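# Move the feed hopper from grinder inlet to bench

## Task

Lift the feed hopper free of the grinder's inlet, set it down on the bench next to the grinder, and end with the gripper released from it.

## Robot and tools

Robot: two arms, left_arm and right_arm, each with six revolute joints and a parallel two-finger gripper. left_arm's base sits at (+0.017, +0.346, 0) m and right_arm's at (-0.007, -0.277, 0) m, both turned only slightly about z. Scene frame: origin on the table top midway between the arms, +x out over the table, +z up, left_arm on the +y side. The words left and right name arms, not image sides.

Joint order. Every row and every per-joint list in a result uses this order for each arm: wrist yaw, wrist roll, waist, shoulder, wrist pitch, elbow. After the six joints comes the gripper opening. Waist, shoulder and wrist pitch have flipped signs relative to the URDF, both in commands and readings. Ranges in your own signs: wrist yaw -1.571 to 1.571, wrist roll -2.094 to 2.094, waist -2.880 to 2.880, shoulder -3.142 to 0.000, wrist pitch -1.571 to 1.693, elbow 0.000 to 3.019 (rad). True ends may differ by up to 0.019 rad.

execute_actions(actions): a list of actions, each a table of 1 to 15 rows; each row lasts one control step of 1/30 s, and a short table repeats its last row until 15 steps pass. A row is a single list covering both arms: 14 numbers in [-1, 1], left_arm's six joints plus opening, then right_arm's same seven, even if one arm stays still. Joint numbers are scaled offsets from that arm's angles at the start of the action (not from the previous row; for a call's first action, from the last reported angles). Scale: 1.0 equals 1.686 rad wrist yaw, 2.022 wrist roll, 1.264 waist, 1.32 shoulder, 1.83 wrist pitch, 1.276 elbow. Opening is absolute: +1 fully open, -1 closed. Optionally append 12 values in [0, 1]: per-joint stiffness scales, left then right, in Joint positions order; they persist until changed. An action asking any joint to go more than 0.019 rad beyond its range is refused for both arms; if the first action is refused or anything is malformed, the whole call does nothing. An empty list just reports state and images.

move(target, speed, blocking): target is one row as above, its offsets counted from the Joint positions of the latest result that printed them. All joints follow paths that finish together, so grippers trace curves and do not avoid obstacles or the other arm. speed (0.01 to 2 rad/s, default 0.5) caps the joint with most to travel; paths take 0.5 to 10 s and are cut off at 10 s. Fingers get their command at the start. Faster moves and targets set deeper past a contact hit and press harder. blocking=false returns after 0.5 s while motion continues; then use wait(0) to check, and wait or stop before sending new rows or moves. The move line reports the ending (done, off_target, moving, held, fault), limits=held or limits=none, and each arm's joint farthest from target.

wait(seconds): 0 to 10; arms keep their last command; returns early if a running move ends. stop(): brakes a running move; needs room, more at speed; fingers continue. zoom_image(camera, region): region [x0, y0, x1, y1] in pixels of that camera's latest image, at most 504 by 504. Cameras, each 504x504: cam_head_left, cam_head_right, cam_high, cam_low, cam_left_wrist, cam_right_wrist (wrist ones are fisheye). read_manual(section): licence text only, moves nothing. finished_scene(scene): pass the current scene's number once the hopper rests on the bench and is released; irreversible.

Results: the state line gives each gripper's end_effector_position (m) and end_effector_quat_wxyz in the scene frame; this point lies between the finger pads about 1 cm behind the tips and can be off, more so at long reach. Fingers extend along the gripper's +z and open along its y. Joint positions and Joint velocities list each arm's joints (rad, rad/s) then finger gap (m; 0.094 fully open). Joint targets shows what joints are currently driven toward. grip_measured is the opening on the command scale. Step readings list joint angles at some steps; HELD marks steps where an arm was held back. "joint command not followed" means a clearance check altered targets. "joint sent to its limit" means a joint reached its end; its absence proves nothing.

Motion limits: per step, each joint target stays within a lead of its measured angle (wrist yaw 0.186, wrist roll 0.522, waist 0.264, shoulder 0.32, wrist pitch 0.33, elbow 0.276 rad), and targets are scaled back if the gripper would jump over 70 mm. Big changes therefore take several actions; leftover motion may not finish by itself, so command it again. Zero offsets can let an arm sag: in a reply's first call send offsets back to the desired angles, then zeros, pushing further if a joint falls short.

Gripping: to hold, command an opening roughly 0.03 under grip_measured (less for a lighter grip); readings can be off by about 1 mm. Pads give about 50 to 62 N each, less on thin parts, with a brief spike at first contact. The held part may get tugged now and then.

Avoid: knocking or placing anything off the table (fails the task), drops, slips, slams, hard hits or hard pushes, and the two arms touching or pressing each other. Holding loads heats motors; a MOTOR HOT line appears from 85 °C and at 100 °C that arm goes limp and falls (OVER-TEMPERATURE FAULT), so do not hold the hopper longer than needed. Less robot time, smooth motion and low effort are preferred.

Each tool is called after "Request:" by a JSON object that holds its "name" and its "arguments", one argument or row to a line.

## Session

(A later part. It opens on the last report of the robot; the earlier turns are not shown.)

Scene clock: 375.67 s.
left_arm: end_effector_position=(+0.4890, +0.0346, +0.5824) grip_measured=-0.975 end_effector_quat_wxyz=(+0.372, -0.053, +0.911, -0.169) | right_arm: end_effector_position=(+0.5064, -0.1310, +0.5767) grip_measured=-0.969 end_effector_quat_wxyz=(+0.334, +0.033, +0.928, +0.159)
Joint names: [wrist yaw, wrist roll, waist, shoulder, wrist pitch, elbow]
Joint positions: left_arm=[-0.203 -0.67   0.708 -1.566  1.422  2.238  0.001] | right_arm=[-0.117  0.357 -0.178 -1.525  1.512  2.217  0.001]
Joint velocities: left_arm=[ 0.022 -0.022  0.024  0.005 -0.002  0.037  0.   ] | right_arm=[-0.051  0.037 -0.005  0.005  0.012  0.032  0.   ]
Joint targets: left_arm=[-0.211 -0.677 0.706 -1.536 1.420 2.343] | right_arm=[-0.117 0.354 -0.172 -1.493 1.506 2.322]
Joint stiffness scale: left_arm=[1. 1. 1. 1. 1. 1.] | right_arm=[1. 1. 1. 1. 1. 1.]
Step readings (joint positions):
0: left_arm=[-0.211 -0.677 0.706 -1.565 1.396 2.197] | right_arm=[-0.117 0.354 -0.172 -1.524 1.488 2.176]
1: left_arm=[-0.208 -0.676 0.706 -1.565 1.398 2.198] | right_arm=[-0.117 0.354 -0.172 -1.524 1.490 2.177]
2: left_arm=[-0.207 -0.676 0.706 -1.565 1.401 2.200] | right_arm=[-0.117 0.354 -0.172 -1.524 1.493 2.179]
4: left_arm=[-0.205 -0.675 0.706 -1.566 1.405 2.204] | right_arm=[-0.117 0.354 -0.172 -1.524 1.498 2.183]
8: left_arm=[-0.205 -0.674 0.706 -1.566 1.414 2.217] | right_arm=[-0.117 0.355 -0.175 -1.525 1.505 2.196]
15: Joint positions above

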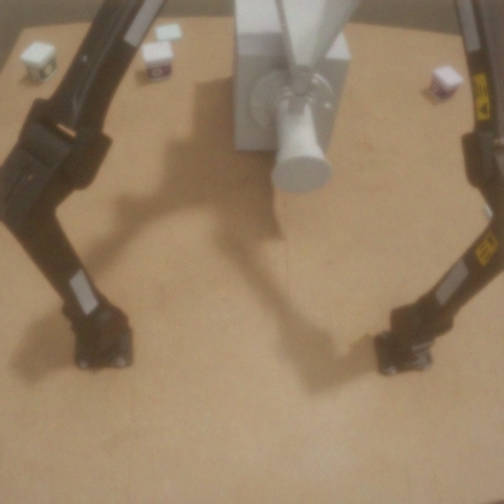

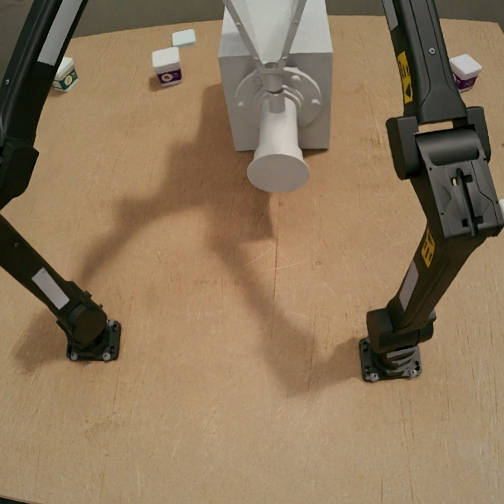

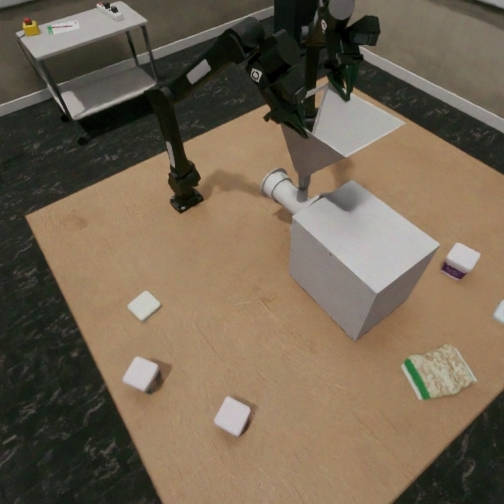

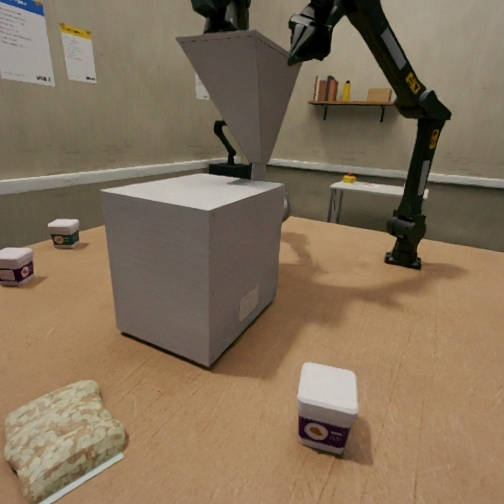

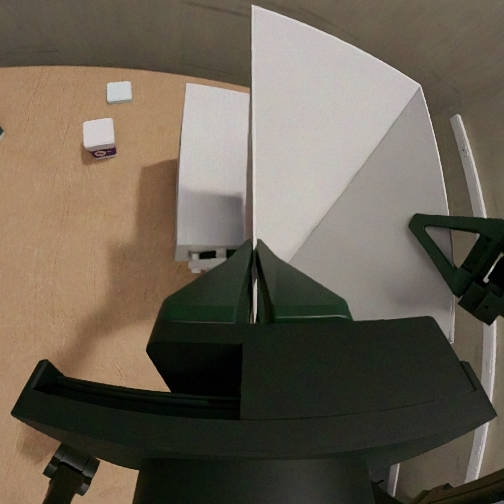

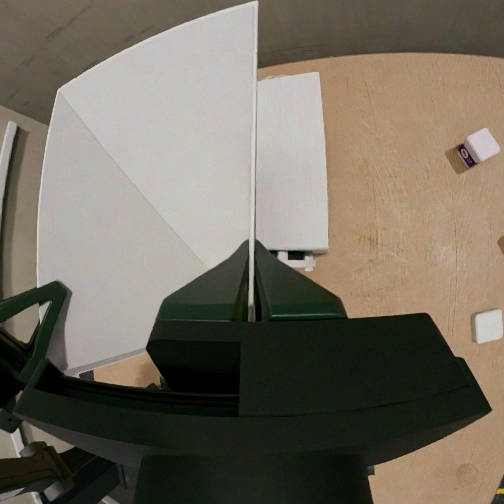

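Request:
{"name": "execute_actions", "arguments": {
  "actions": [
    [[0,0,-0.002,0.035,-0.007,0.066,-1, 0,0,-0.002,0.035,-0.008,0.066,-1],[0,0.002,-0.004,0.046,-0.013,0.05,-1, 0,0.002,-0.004,0.046,-0.014,0.05,-1],[0.002,0.004,-0.007,0.055,-0.019,0.037,-1, 0.002,0.004,-0.007,0.054,-0.019,0.037,-1],[0.004,0.006,-0.011,0.062,-0.02,0.029,-1, 0.006,0.007,-0.014,0.055,-0.019,0.036,-1],[0.006,0.007,-0.015,0.068,-0.021,0.021,-1, 0.009,0.011,-0.021,0.056,-0.02,0.034,-1],[0.008,0.009,-0.018,0.075,-0.022,0.013,-1, 0.013,0.014,-0.028,0.057,-0.02,0.033,-1],[0.01,0.011,-0.022,0.082,-0.023,0.005,-1, 0.016,0.017,-0.035,0.057,-0.021,0.032,-1],[0.012,0.012,-0.026,0.088,-0.024,-0.003,-1, 0.02,0.02,-0.042,0.058,-0.021,0.03,-1],[0.014,0.014,-0.03,0.095,-0.025,-0.011,-1, 0.024,0.024,-0.049,0.059,-0.021,0.029,-1],[0.016,0.016,-0.033,0.102,-0.026,-0.019,-1, 0.027,0.027,-0.056,0.06,-0.022,0.028,-1],[0.018,0.017,-0.037,0.108,-0.027,-0.027,-1, 0.031,0.03,-0.063,0.061,-0.022,0.026,-1],[0.02,0.019,-0.041,0.115,-0.028,-0.035,-1, 0.034,0.033,-0.07,0.062,-0.023,0.025,-1],[0.022,0.021,-0.045,0.122,-0.029,-0.043,-1, 0.038,0.037,-0.077,0.062,-0.023,0.024,-1],[0.024,0.022,-0.048,0.128,-0.03,-0.051,-1, 0.041,0.04,-0.084,0.063,-0.024,0.022,-1],[0.026,0.024,-0.052,0.135,-0.031,-0.059,-1, 0.045,0.043,-0.091,0.064,-0.024,0.021,-1]]
  ]
}}

Scene clock: 463.57 s.
left_arm: end_effector_position=(+0.4698, +0.0684, +0.5920) grip_measured=-0.975 end_effector_quat_wxyz=(+0.374, -0.049, +0.910, -0.172) | right_arm: end_effector_position=(+0.4874, -0.0974, +0.5849) grip_measured=-0.969 end_effector_quat_wxyz=(+0.339, +0.034, +0.926, +0.160)
Joint names: [wrist yaw, wrist roll, waist, shoulder, wrist pitch, elbow]
Joint positions: left_arm=[-0.169 -0.635  0.667 -1.476  1.421  2.161  0.001] | right_arm=[-0.049  0.425 -0.271 -1.508  1.514  2.218  0.001]
Joint velocities: left_arm=[ 0.154  0.051 -0.161  0.376 -0.007 -0.32  -0.   ] | right_arm=[ 0.183  0.212 -0.357  0.054  0.012  0.002 -0.   ]
Joint targets: left_arm=[-0.160 -0.622 0.642 -1.387 1.365 2.163] | right_arm=[-0.041 0.444 -0.293 -1.440 1.468 2.244]
Joint stiffness scale: left_arm=[1. 1. 1. 1. 1. 1.] | right_arm=[1. 1. 1. 1. 1. 1.]
Step readings (joint positions):
0: left_arm=[-0.203 -0.670 0.708 -1.566 1.423 2.239] | right_arm=[-0.117 0.358 -0.178 -1.525 1.514 2.218]
1: left_arm=[-0.202 -0.669 0.708 -1.566 1.423 2.239] | right_arm=[-0.117 0.358 -0.179 -1.525 1.514 2.218]
2: left_arm=[-0.202 -0.668 0.708 -1.566 1.423 2.239] | right_arm=[-0.116 0.359 -0.179 -1.525 1.514 2.218]
4: left_arm=[-0.201 -0.666 0.708 -1.564 1.423 2.239] | right_arm=[-0.111 0.362 -0.181 -1.525 1.514 2.218]
8: left_arm=[-0.192 -0.656 0.701 -1.551 1.423 2.228] | right_arm=[-0.086 0.379 -0.199 -1.519 1.514 2.218]
15: Joint positions above

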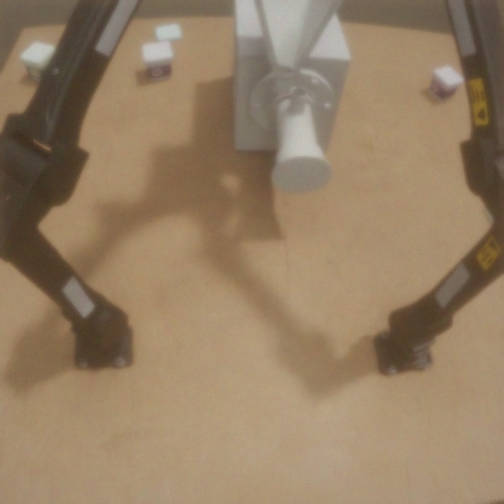

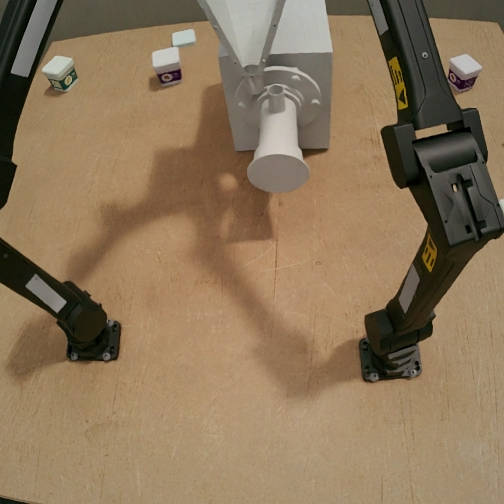

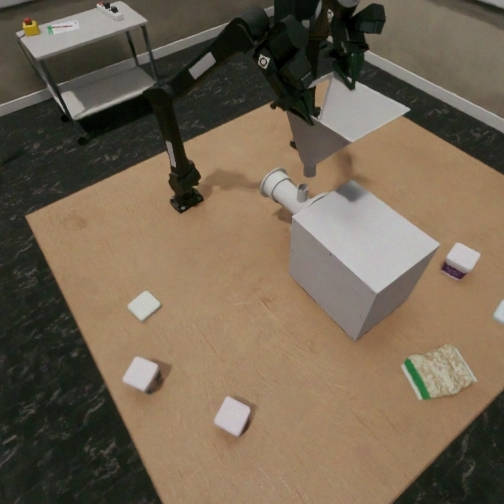

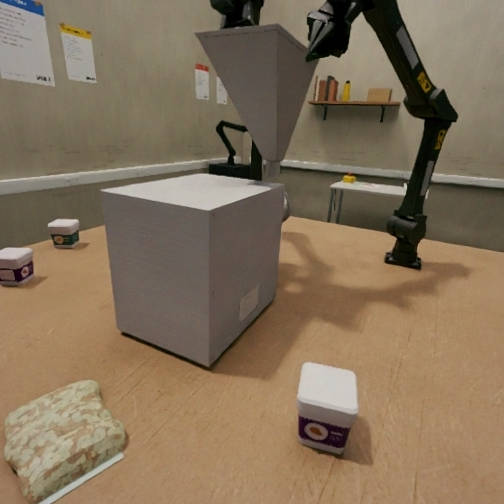

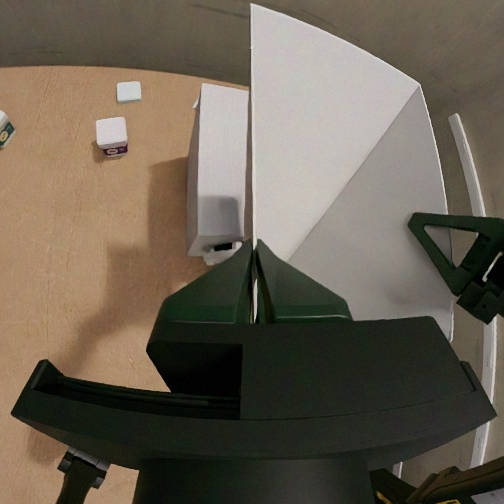

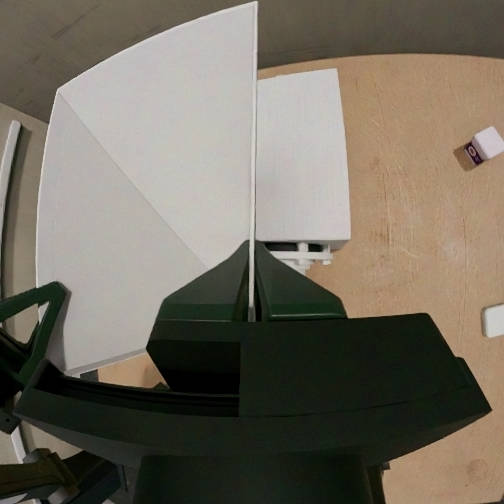

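Request:
{"name": "execute_actions", "arguments": {
  "actions": []
}}

Scene clock: 482.30 s.
left_arm: end_effector_position=(+0.4600, +0.0812, +0.6014) grip_measured=-0.975 end_effector_quat_wxyz=(+0.381, -0.047, +0.907, -0.175) | right_arm: end_effector_position=(+0.4774, -0.0852, +0.5930) grip_measured=-0.969 end_effector_quat_wxyz=(+0.345, +0.034, +0.922, +0.169)
Joint names: [wrist yaw, wrist roll, waist, shoulder, wrist pitch, elbow]
Joint positions: left_arm=[-0.161 -0.621  0.655 -1.44   1.419  2.142  0.001] | right_arm=[-0.039  0.455 -0.303 -1.494  1.506  2.218  0.001]
Joint velocities: left_arm=[-0.037 -0.066  0.005 -0.005 -0.012  0.002 -0.001] | right_arm=[ 0.022 -0.022  0.015 -0.005  0.012  0.007  0.   ]
Joint targets: left_arm=[-0.160 -0.622 0.642 -1.387 1.365 2.163] | right_arm=[-0.041 0.444 -0.293 -1.440 1.468 2.244]
Joint stiffness scale: left_arm=[1. 1. 1. 1. 1. 1.] | right_arm=[1. 1. 1. 1. 1. 1.]

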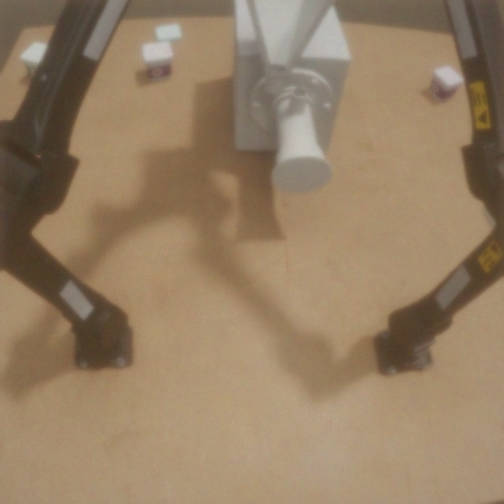

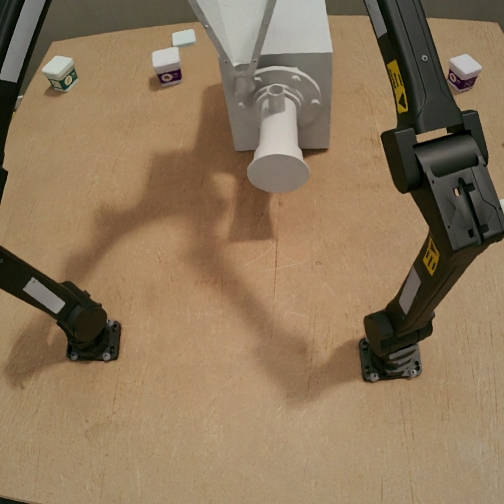

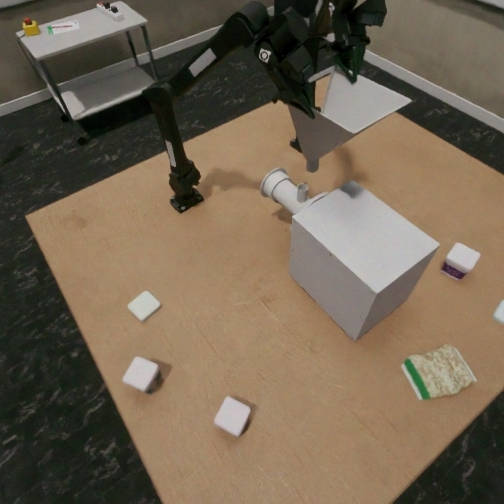

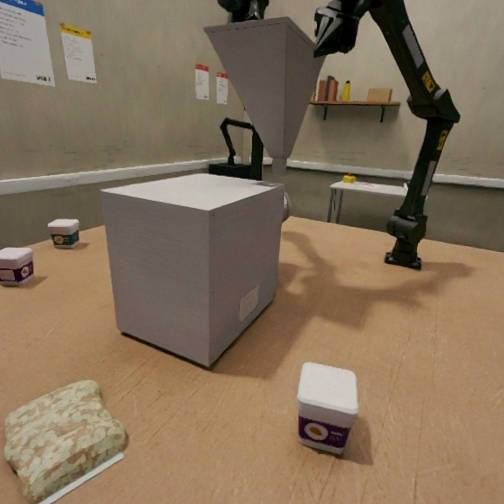

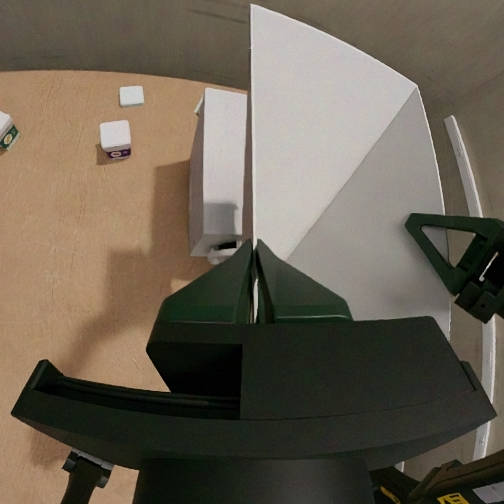

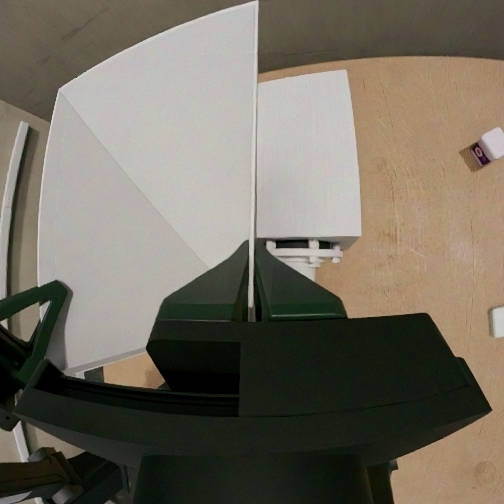

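Request:
{"name": "move", "arguments": {
  "target": [0.123,0.067,-0.202,0.219,0.013,-0.215,-1,0.097,0.123,-0.233,-0.014,0.022,0.007,-1],
  "speed": 0.25
}}

Scene clock: 522.83 s.
left_arm: end_effector_position=(+0.4078, +0.1999, +0.5635) grip_measured=-0.975 end_effector_quat_wxyz=(+0.335, -0.063, +0.926, -0.165) | right_arm: end_effector_position=(+0.4272, +0.0325, +0.5527) grip_measured=-0.969 end_effector_quat_wxyz=(+0.293, +0.039, +0.941, +0.162)
Joint names: [wrist yaw, wrist roll, waist, shoulder, wrist pitch, elbow]
Joint positions: left_arm=[ 0.033 -0.491  0.407 -1.191  1.463  1.848  0.001] | right_arm=[ 0.123  0.699 -0.597 -1.538  1.552  2.193  0.001]
Joint velocities: left_arm=[ 0.022 -0.022 -0.015  0.005 -0.022  0.007 -0.001] | right_arm=[-0.051 -0.051  0.005  0.005  0.017 -0.017  0.001]
Joint targets: left_arm=[0.046 -0.485 0.399 -1.151 1.443 1.868] | right_arm=[0.125 0.704 -0.597 -1.512 1.546 2.227]
Joint stiffness scale: left_arm=[1. 1. 1. 1. 1. 1.] | right_arm=[1. 1. 1. 1. 1. 1.]
move: off_target (left_arm, right_arm); limits=none; left_arm: farthest joint: the shoulder, 0.040 radians from its target (0.289 radians at the start); right_arm: farthest joint: the elbow, 0.034 radians from its target (0.009 radians at the start)

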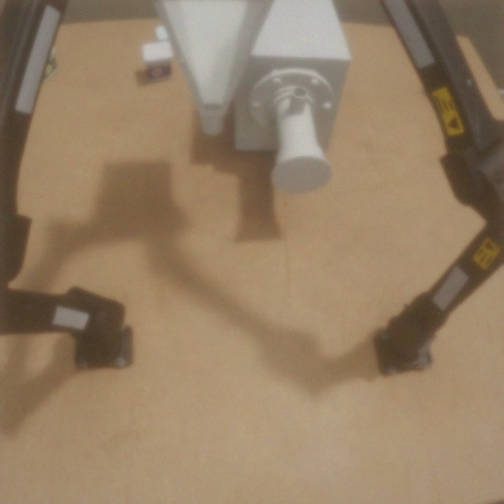

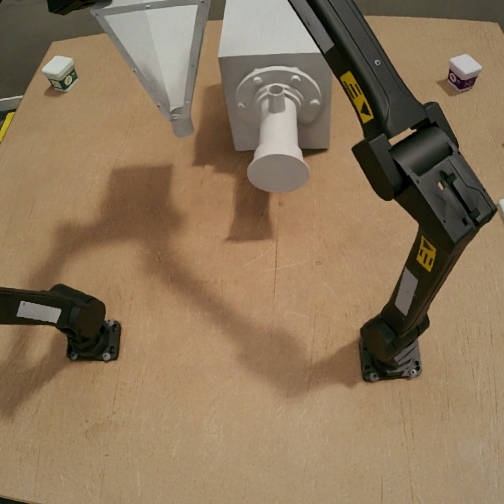

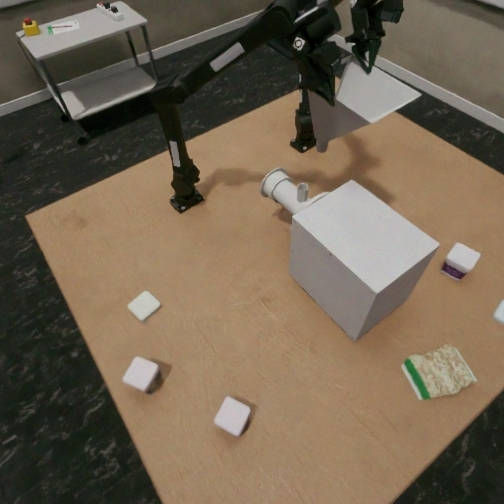

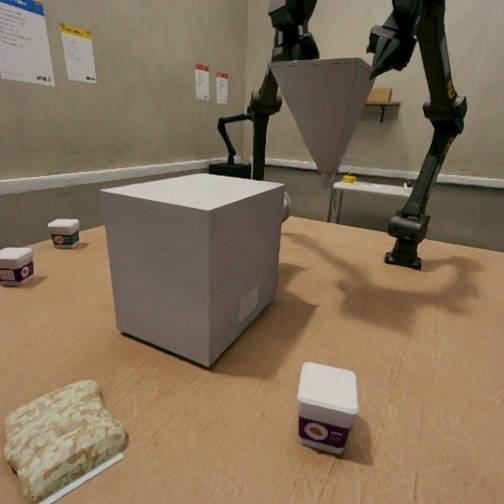

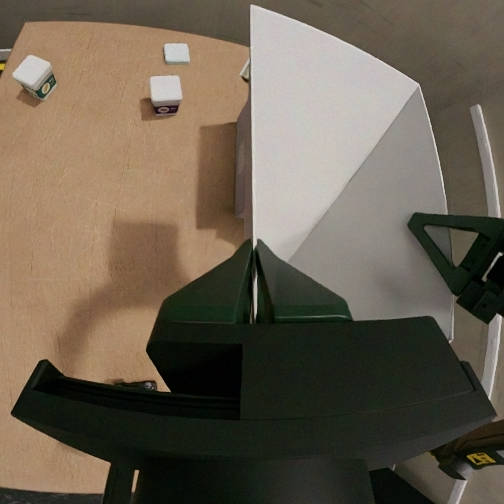

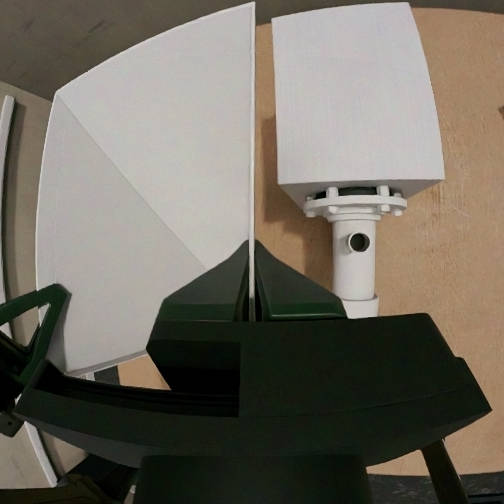

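Request:
{"name": "move", "arguments": {
  "target": [0.145,0.124,-0.267,0.094,0.052,-0.244,-1,-0.062,0.118,-0.119,-0.052,-0.033,-0.122,-1],
  "speed": 0.3
}}

Scene clock: 535.67 s.
left_arm: end_effector_position=(+0.3770, +0.2970, +0.4363) grip_measured=-0.975 end_effector_quat_wxyz=(+0.193, -0.089, +0.965, -0.153) | right_arm: end_effector_position=(+0.3918, +0.1291, +0.4192) grip_measured=-0.969 end_effector_quat_wxyz=(+0.144, +0.060, +0.977, +0.148)
Joint names: [wrist yaw, wrist roll, waist, shoulder, wrist pitch, elbow]
Joint positions: left_arm=[ 0.26  -0.252  0.075 -1.103  1.561  1.522  0.001] | right_arm=[ 0.025  0.92  -0.741 -1.637  1.532  2.013  0.001]
Joint velocities: left_arm=[ 0.007 -0.066 -0.005  0.015 -0.002  0.007 -0.   ] | right_arm=[ 0.037  0.007  0.005  0.005 -0.012 -0.017 -0.   ]
Joint targets: left_arm=[0.277 -0.240 0.069 -1.067 1.559 1.537] | right_arm=[0.018 0.938 -0.747 -1.606 1.492 2.037]
Joint stiffness scale: left_arm=[1. 1. 1. 1. 1. 1.] | right_arm=[1. 1. 1. 1. 1. 1.]
move: off_target (left_arm, right_arm); limits=none; left_arm: farthest joint: the shoulder, 0.036 radians from its target (0.124 radians at the start); right_arm: farthest joint: the wrist pitch, 0.041 radians from its target (0.061 radians at the start)

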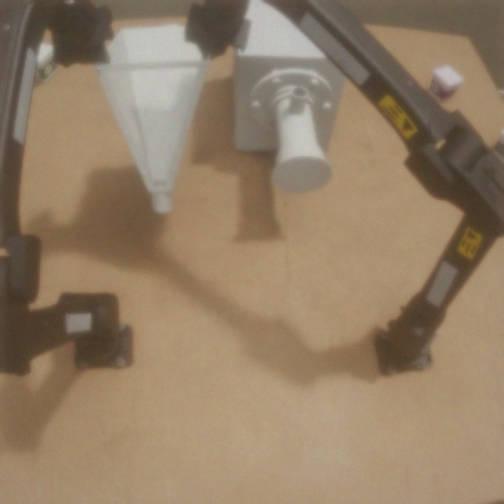

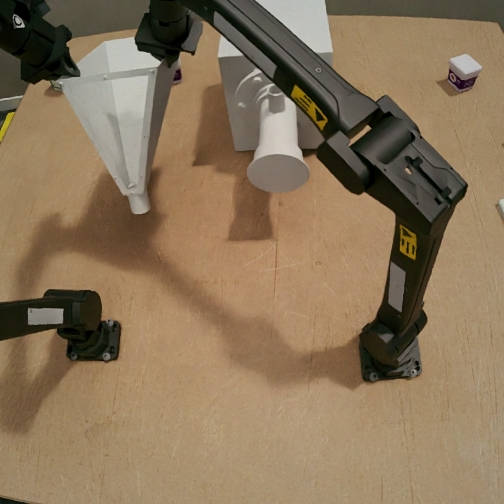

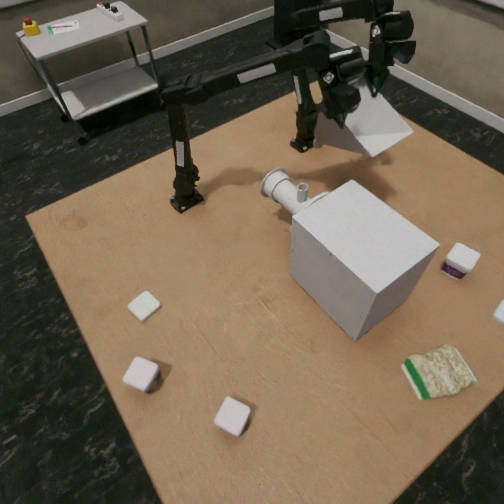

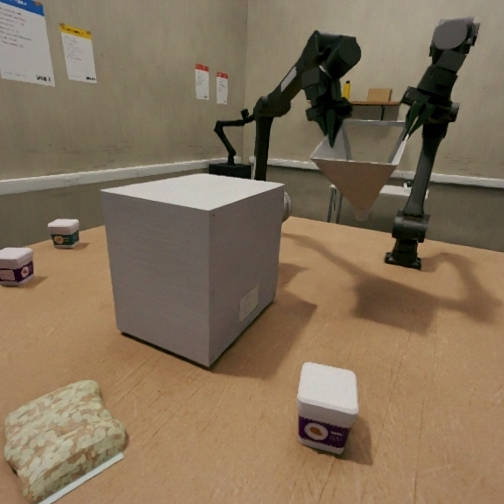

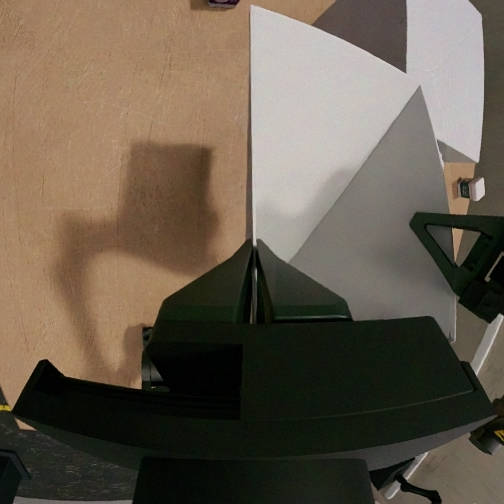

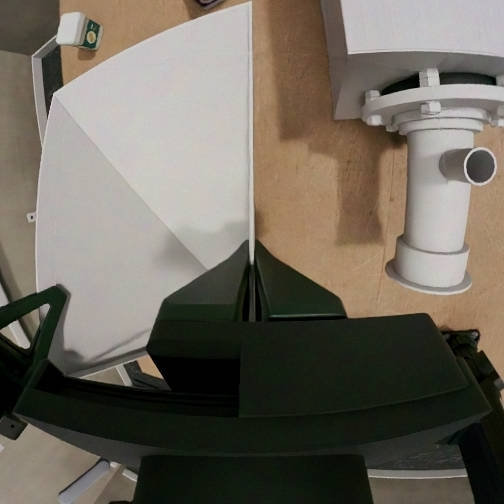

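Request:
{"name": "move", "arguments": {
  "target": [0.015,0.007,0,-0.106,-0.017,-0.175,-1,-0.162,0.009,0.064,-0.042,-0.065,-0.184,-1],
  "speed": 0.28
}}

Scene clock: 547.53 s.
left_arm: end_effector_position=(+0.3849, +0.2953, +0.2852) grip_measured=-0.975 end_effector_quat_wxyz=(+0.016, -0.110, +0.984, -0.138) | right_arm: end_effector_position=(+0.3891, +0.1297, +0.2625) grip_measured=-0.969 end_effector_quat_wxyz=(-0.033, +0.087, +0.987, +0.131)
Joint names: [wrist yaw, wrist roll, waist, shoulder, wrist pitch, elbow]
Joint positions: left_arm=[ 0.27  -0.243  0.075 -1.259  1.536  1.292  0.001] | right_arm=[-0.227  0.922 -0.669 -1.729  1.443  1.749  0.001]
Joint velocities: left_arm=[-0.022  0.139  0.005  0.005 -0.002  0.007 -0.002] | right_arm=[ 0.037  0.022  0.015  0.005 -0.007  0.012 -0.001]
Joint targets: left_arm=[0.285 -0.238 0.075 -1.242 1.530 1.299] | right_arm=[-0.248 0.938 -0.660 -1.692 1.413 1.778]
Joint stiffness scale: left_arm=[1. 1. 1. 1. 1. 1.] | right_arm=[1. 1. 1. 1. 1. 1.]
move: off_target (right_arm); limits=none; left_arm: farthest joint: the shoulder, 0.016 radians from its target (0.140 radians at the start); right_arm: farthest joint: the shoulder, 0.037 radians from its target (0.056 radians at the start)

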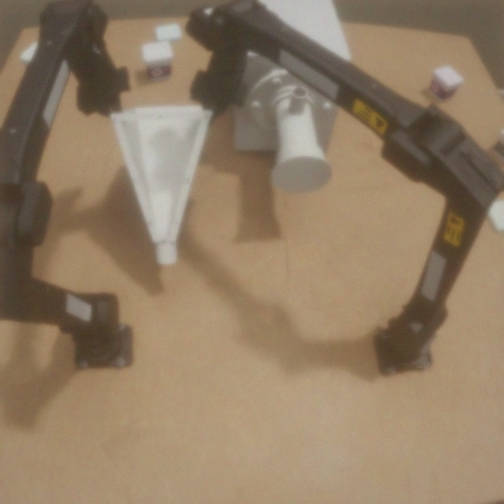

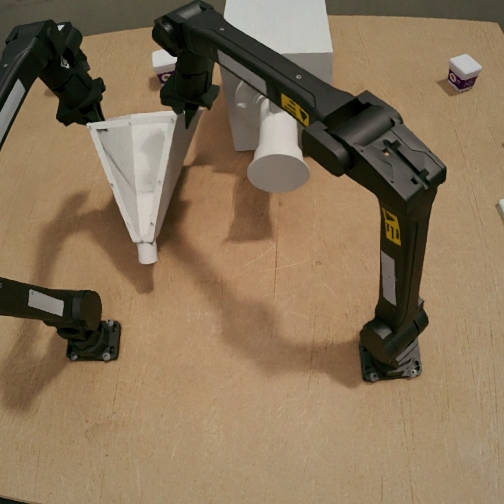

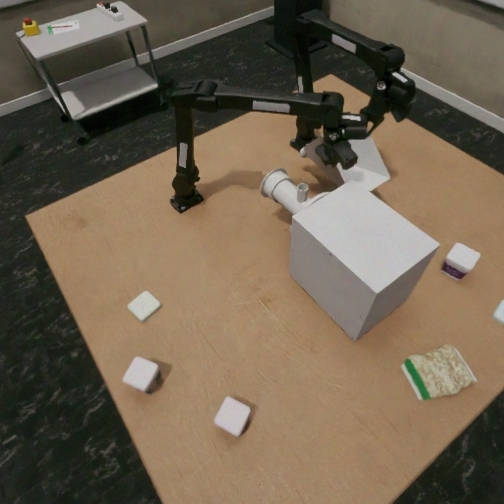

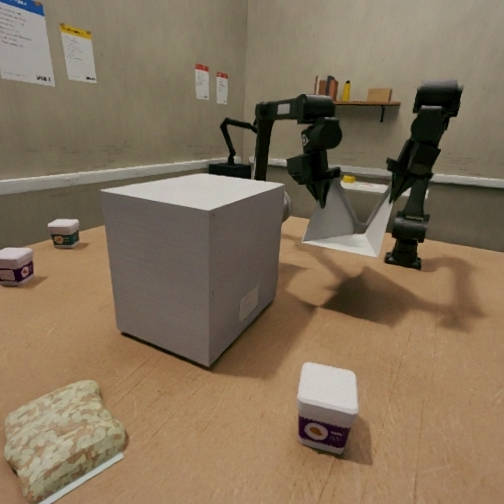

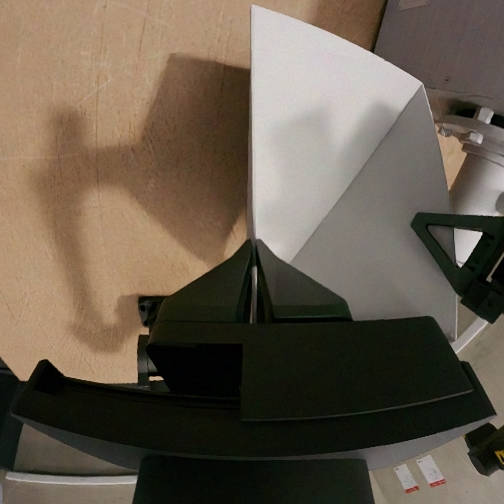

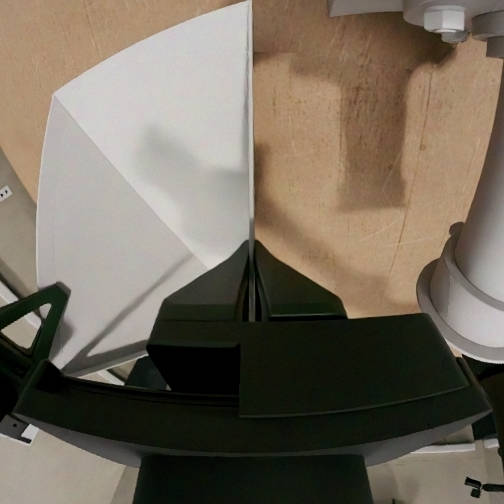

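Request:
{"name": "move", "arguments": {
  "target": [0.01,0.002,0,-0.154,-0.057,-0.125,-1,-0.12,-0.017,0.044,-0.097,-0.066,-0.085,-1],
  "speed": 0.22
}}

Scene clock: 562.87 s.
left_arm: end_effector_position=(+0.3840, +0.2953, +0.1520) grip_measured=-0.975 end_effector_quat_wxyz=(-0.111, -0.126, +0.978, -0.121) | right_arm: end_effector_position=(+0.3827, +0.1317, +0.1272) grip_measured=-0.969 end_effector_quat_wxyz=(-0.161, +0.094, +0.975, +0.121)
Joint names: [wrist yaw, wrist roll, waist, shoulder, wrist pitch, elbow]
Joint positions: left_arm=[ 0.27  -0.24   0.075 -1.474  1.424  1.136  0.001] | right_arm=[-0.401  0.87  -0.629 -1.898  1.343  1.611  0.001]
Joint velocities: left_arm=[ 0.081 -0.081  0.005  0.024 -0.007  0.007 -0.   ] | right_arm=[-0.007 -0.037  0.005 -0.005 -0.012 -0.012 -0.001]
Joint targets: left_arm=[0.286 -0.239 0.075 -1.462 1.431 1.132] | right_arm=[-0.429 0.888 -0.613 -1.857 1.322 1.640]
Joint stiffness scale: left_arm=[1. 1. 1. 1. 1. 1.] | right_arm=[1. 1. 1. 1. 1. 1.]
move: off_target (right_arm); limits=none; left_arm: farthest joint: the wrist yaw, 0.017 radians from its target (0.017 radians at the start); right_arm: farthest joint: the shoulder, 0.041 radians from its target (0.128 radians at the start)

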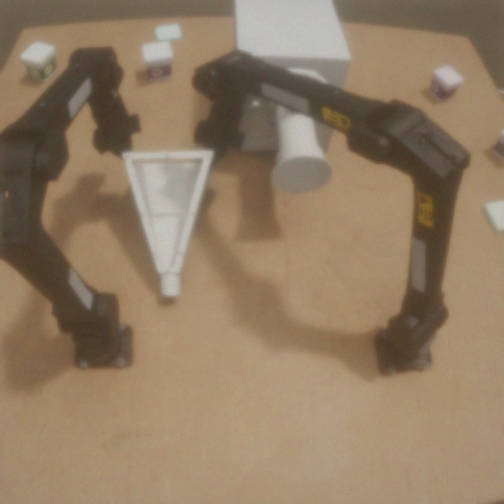

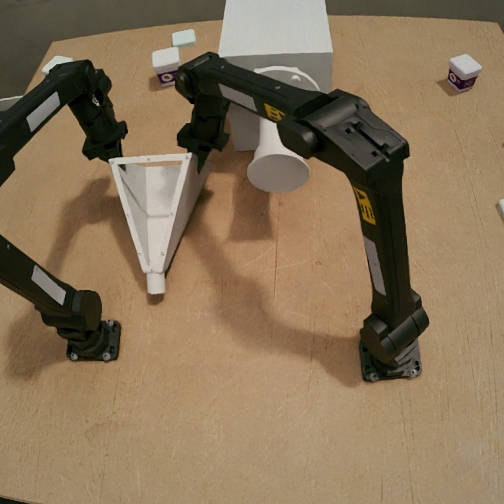

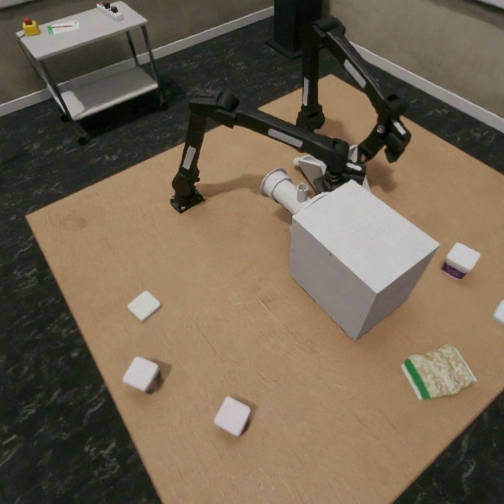

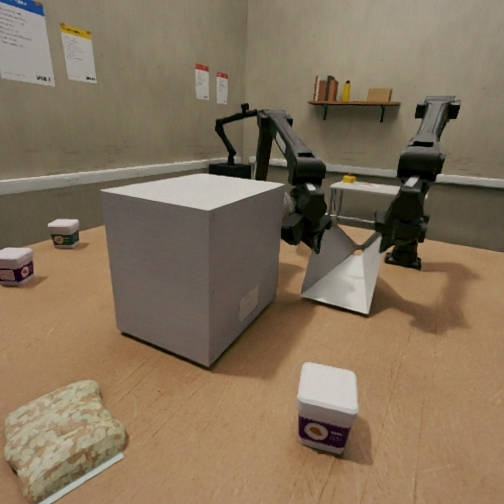

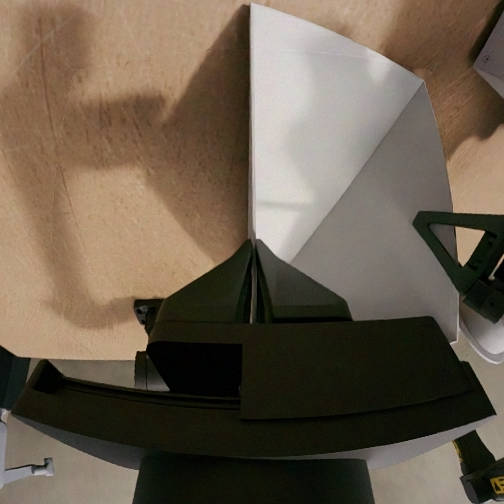

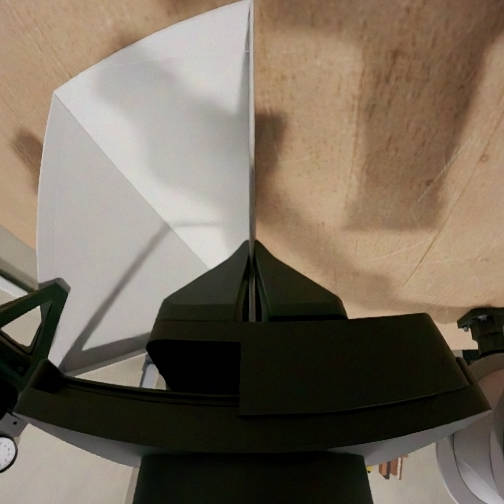

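Request:
{"name": "zoom_image", "arguments": {
  "camera": "cam_low",
  "region": [270, 200, 440, 340]
}}

Request:
{"name": "zoom_image", "arguments": {
  "camera": "cam_head_right",
  "region": [80, 140, 260, 340]
}}

Region (270, 200, 440, 340) of cam_low's 504x504 image, scaled by 2.965, with more detail than that image has; it fills the top 415 rows of this view, and the rest is white.

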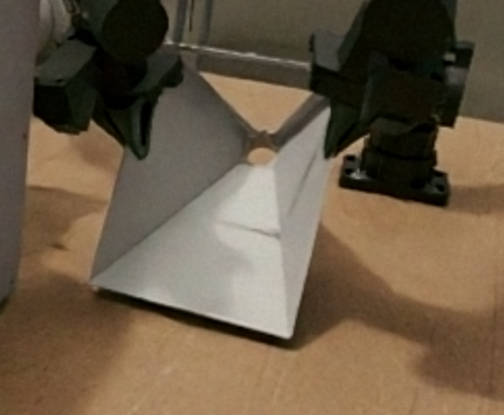

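Region (80, 140, 260, 340) of cam_head_right's 504x504 image, scaled by 2.520, with more detail than that image has; it fills the left 454 columns of this view, and the rest is white.

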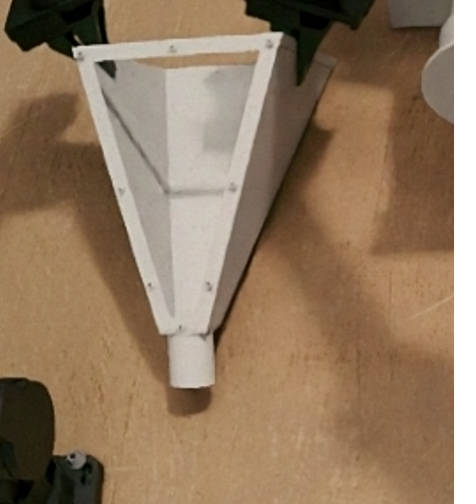

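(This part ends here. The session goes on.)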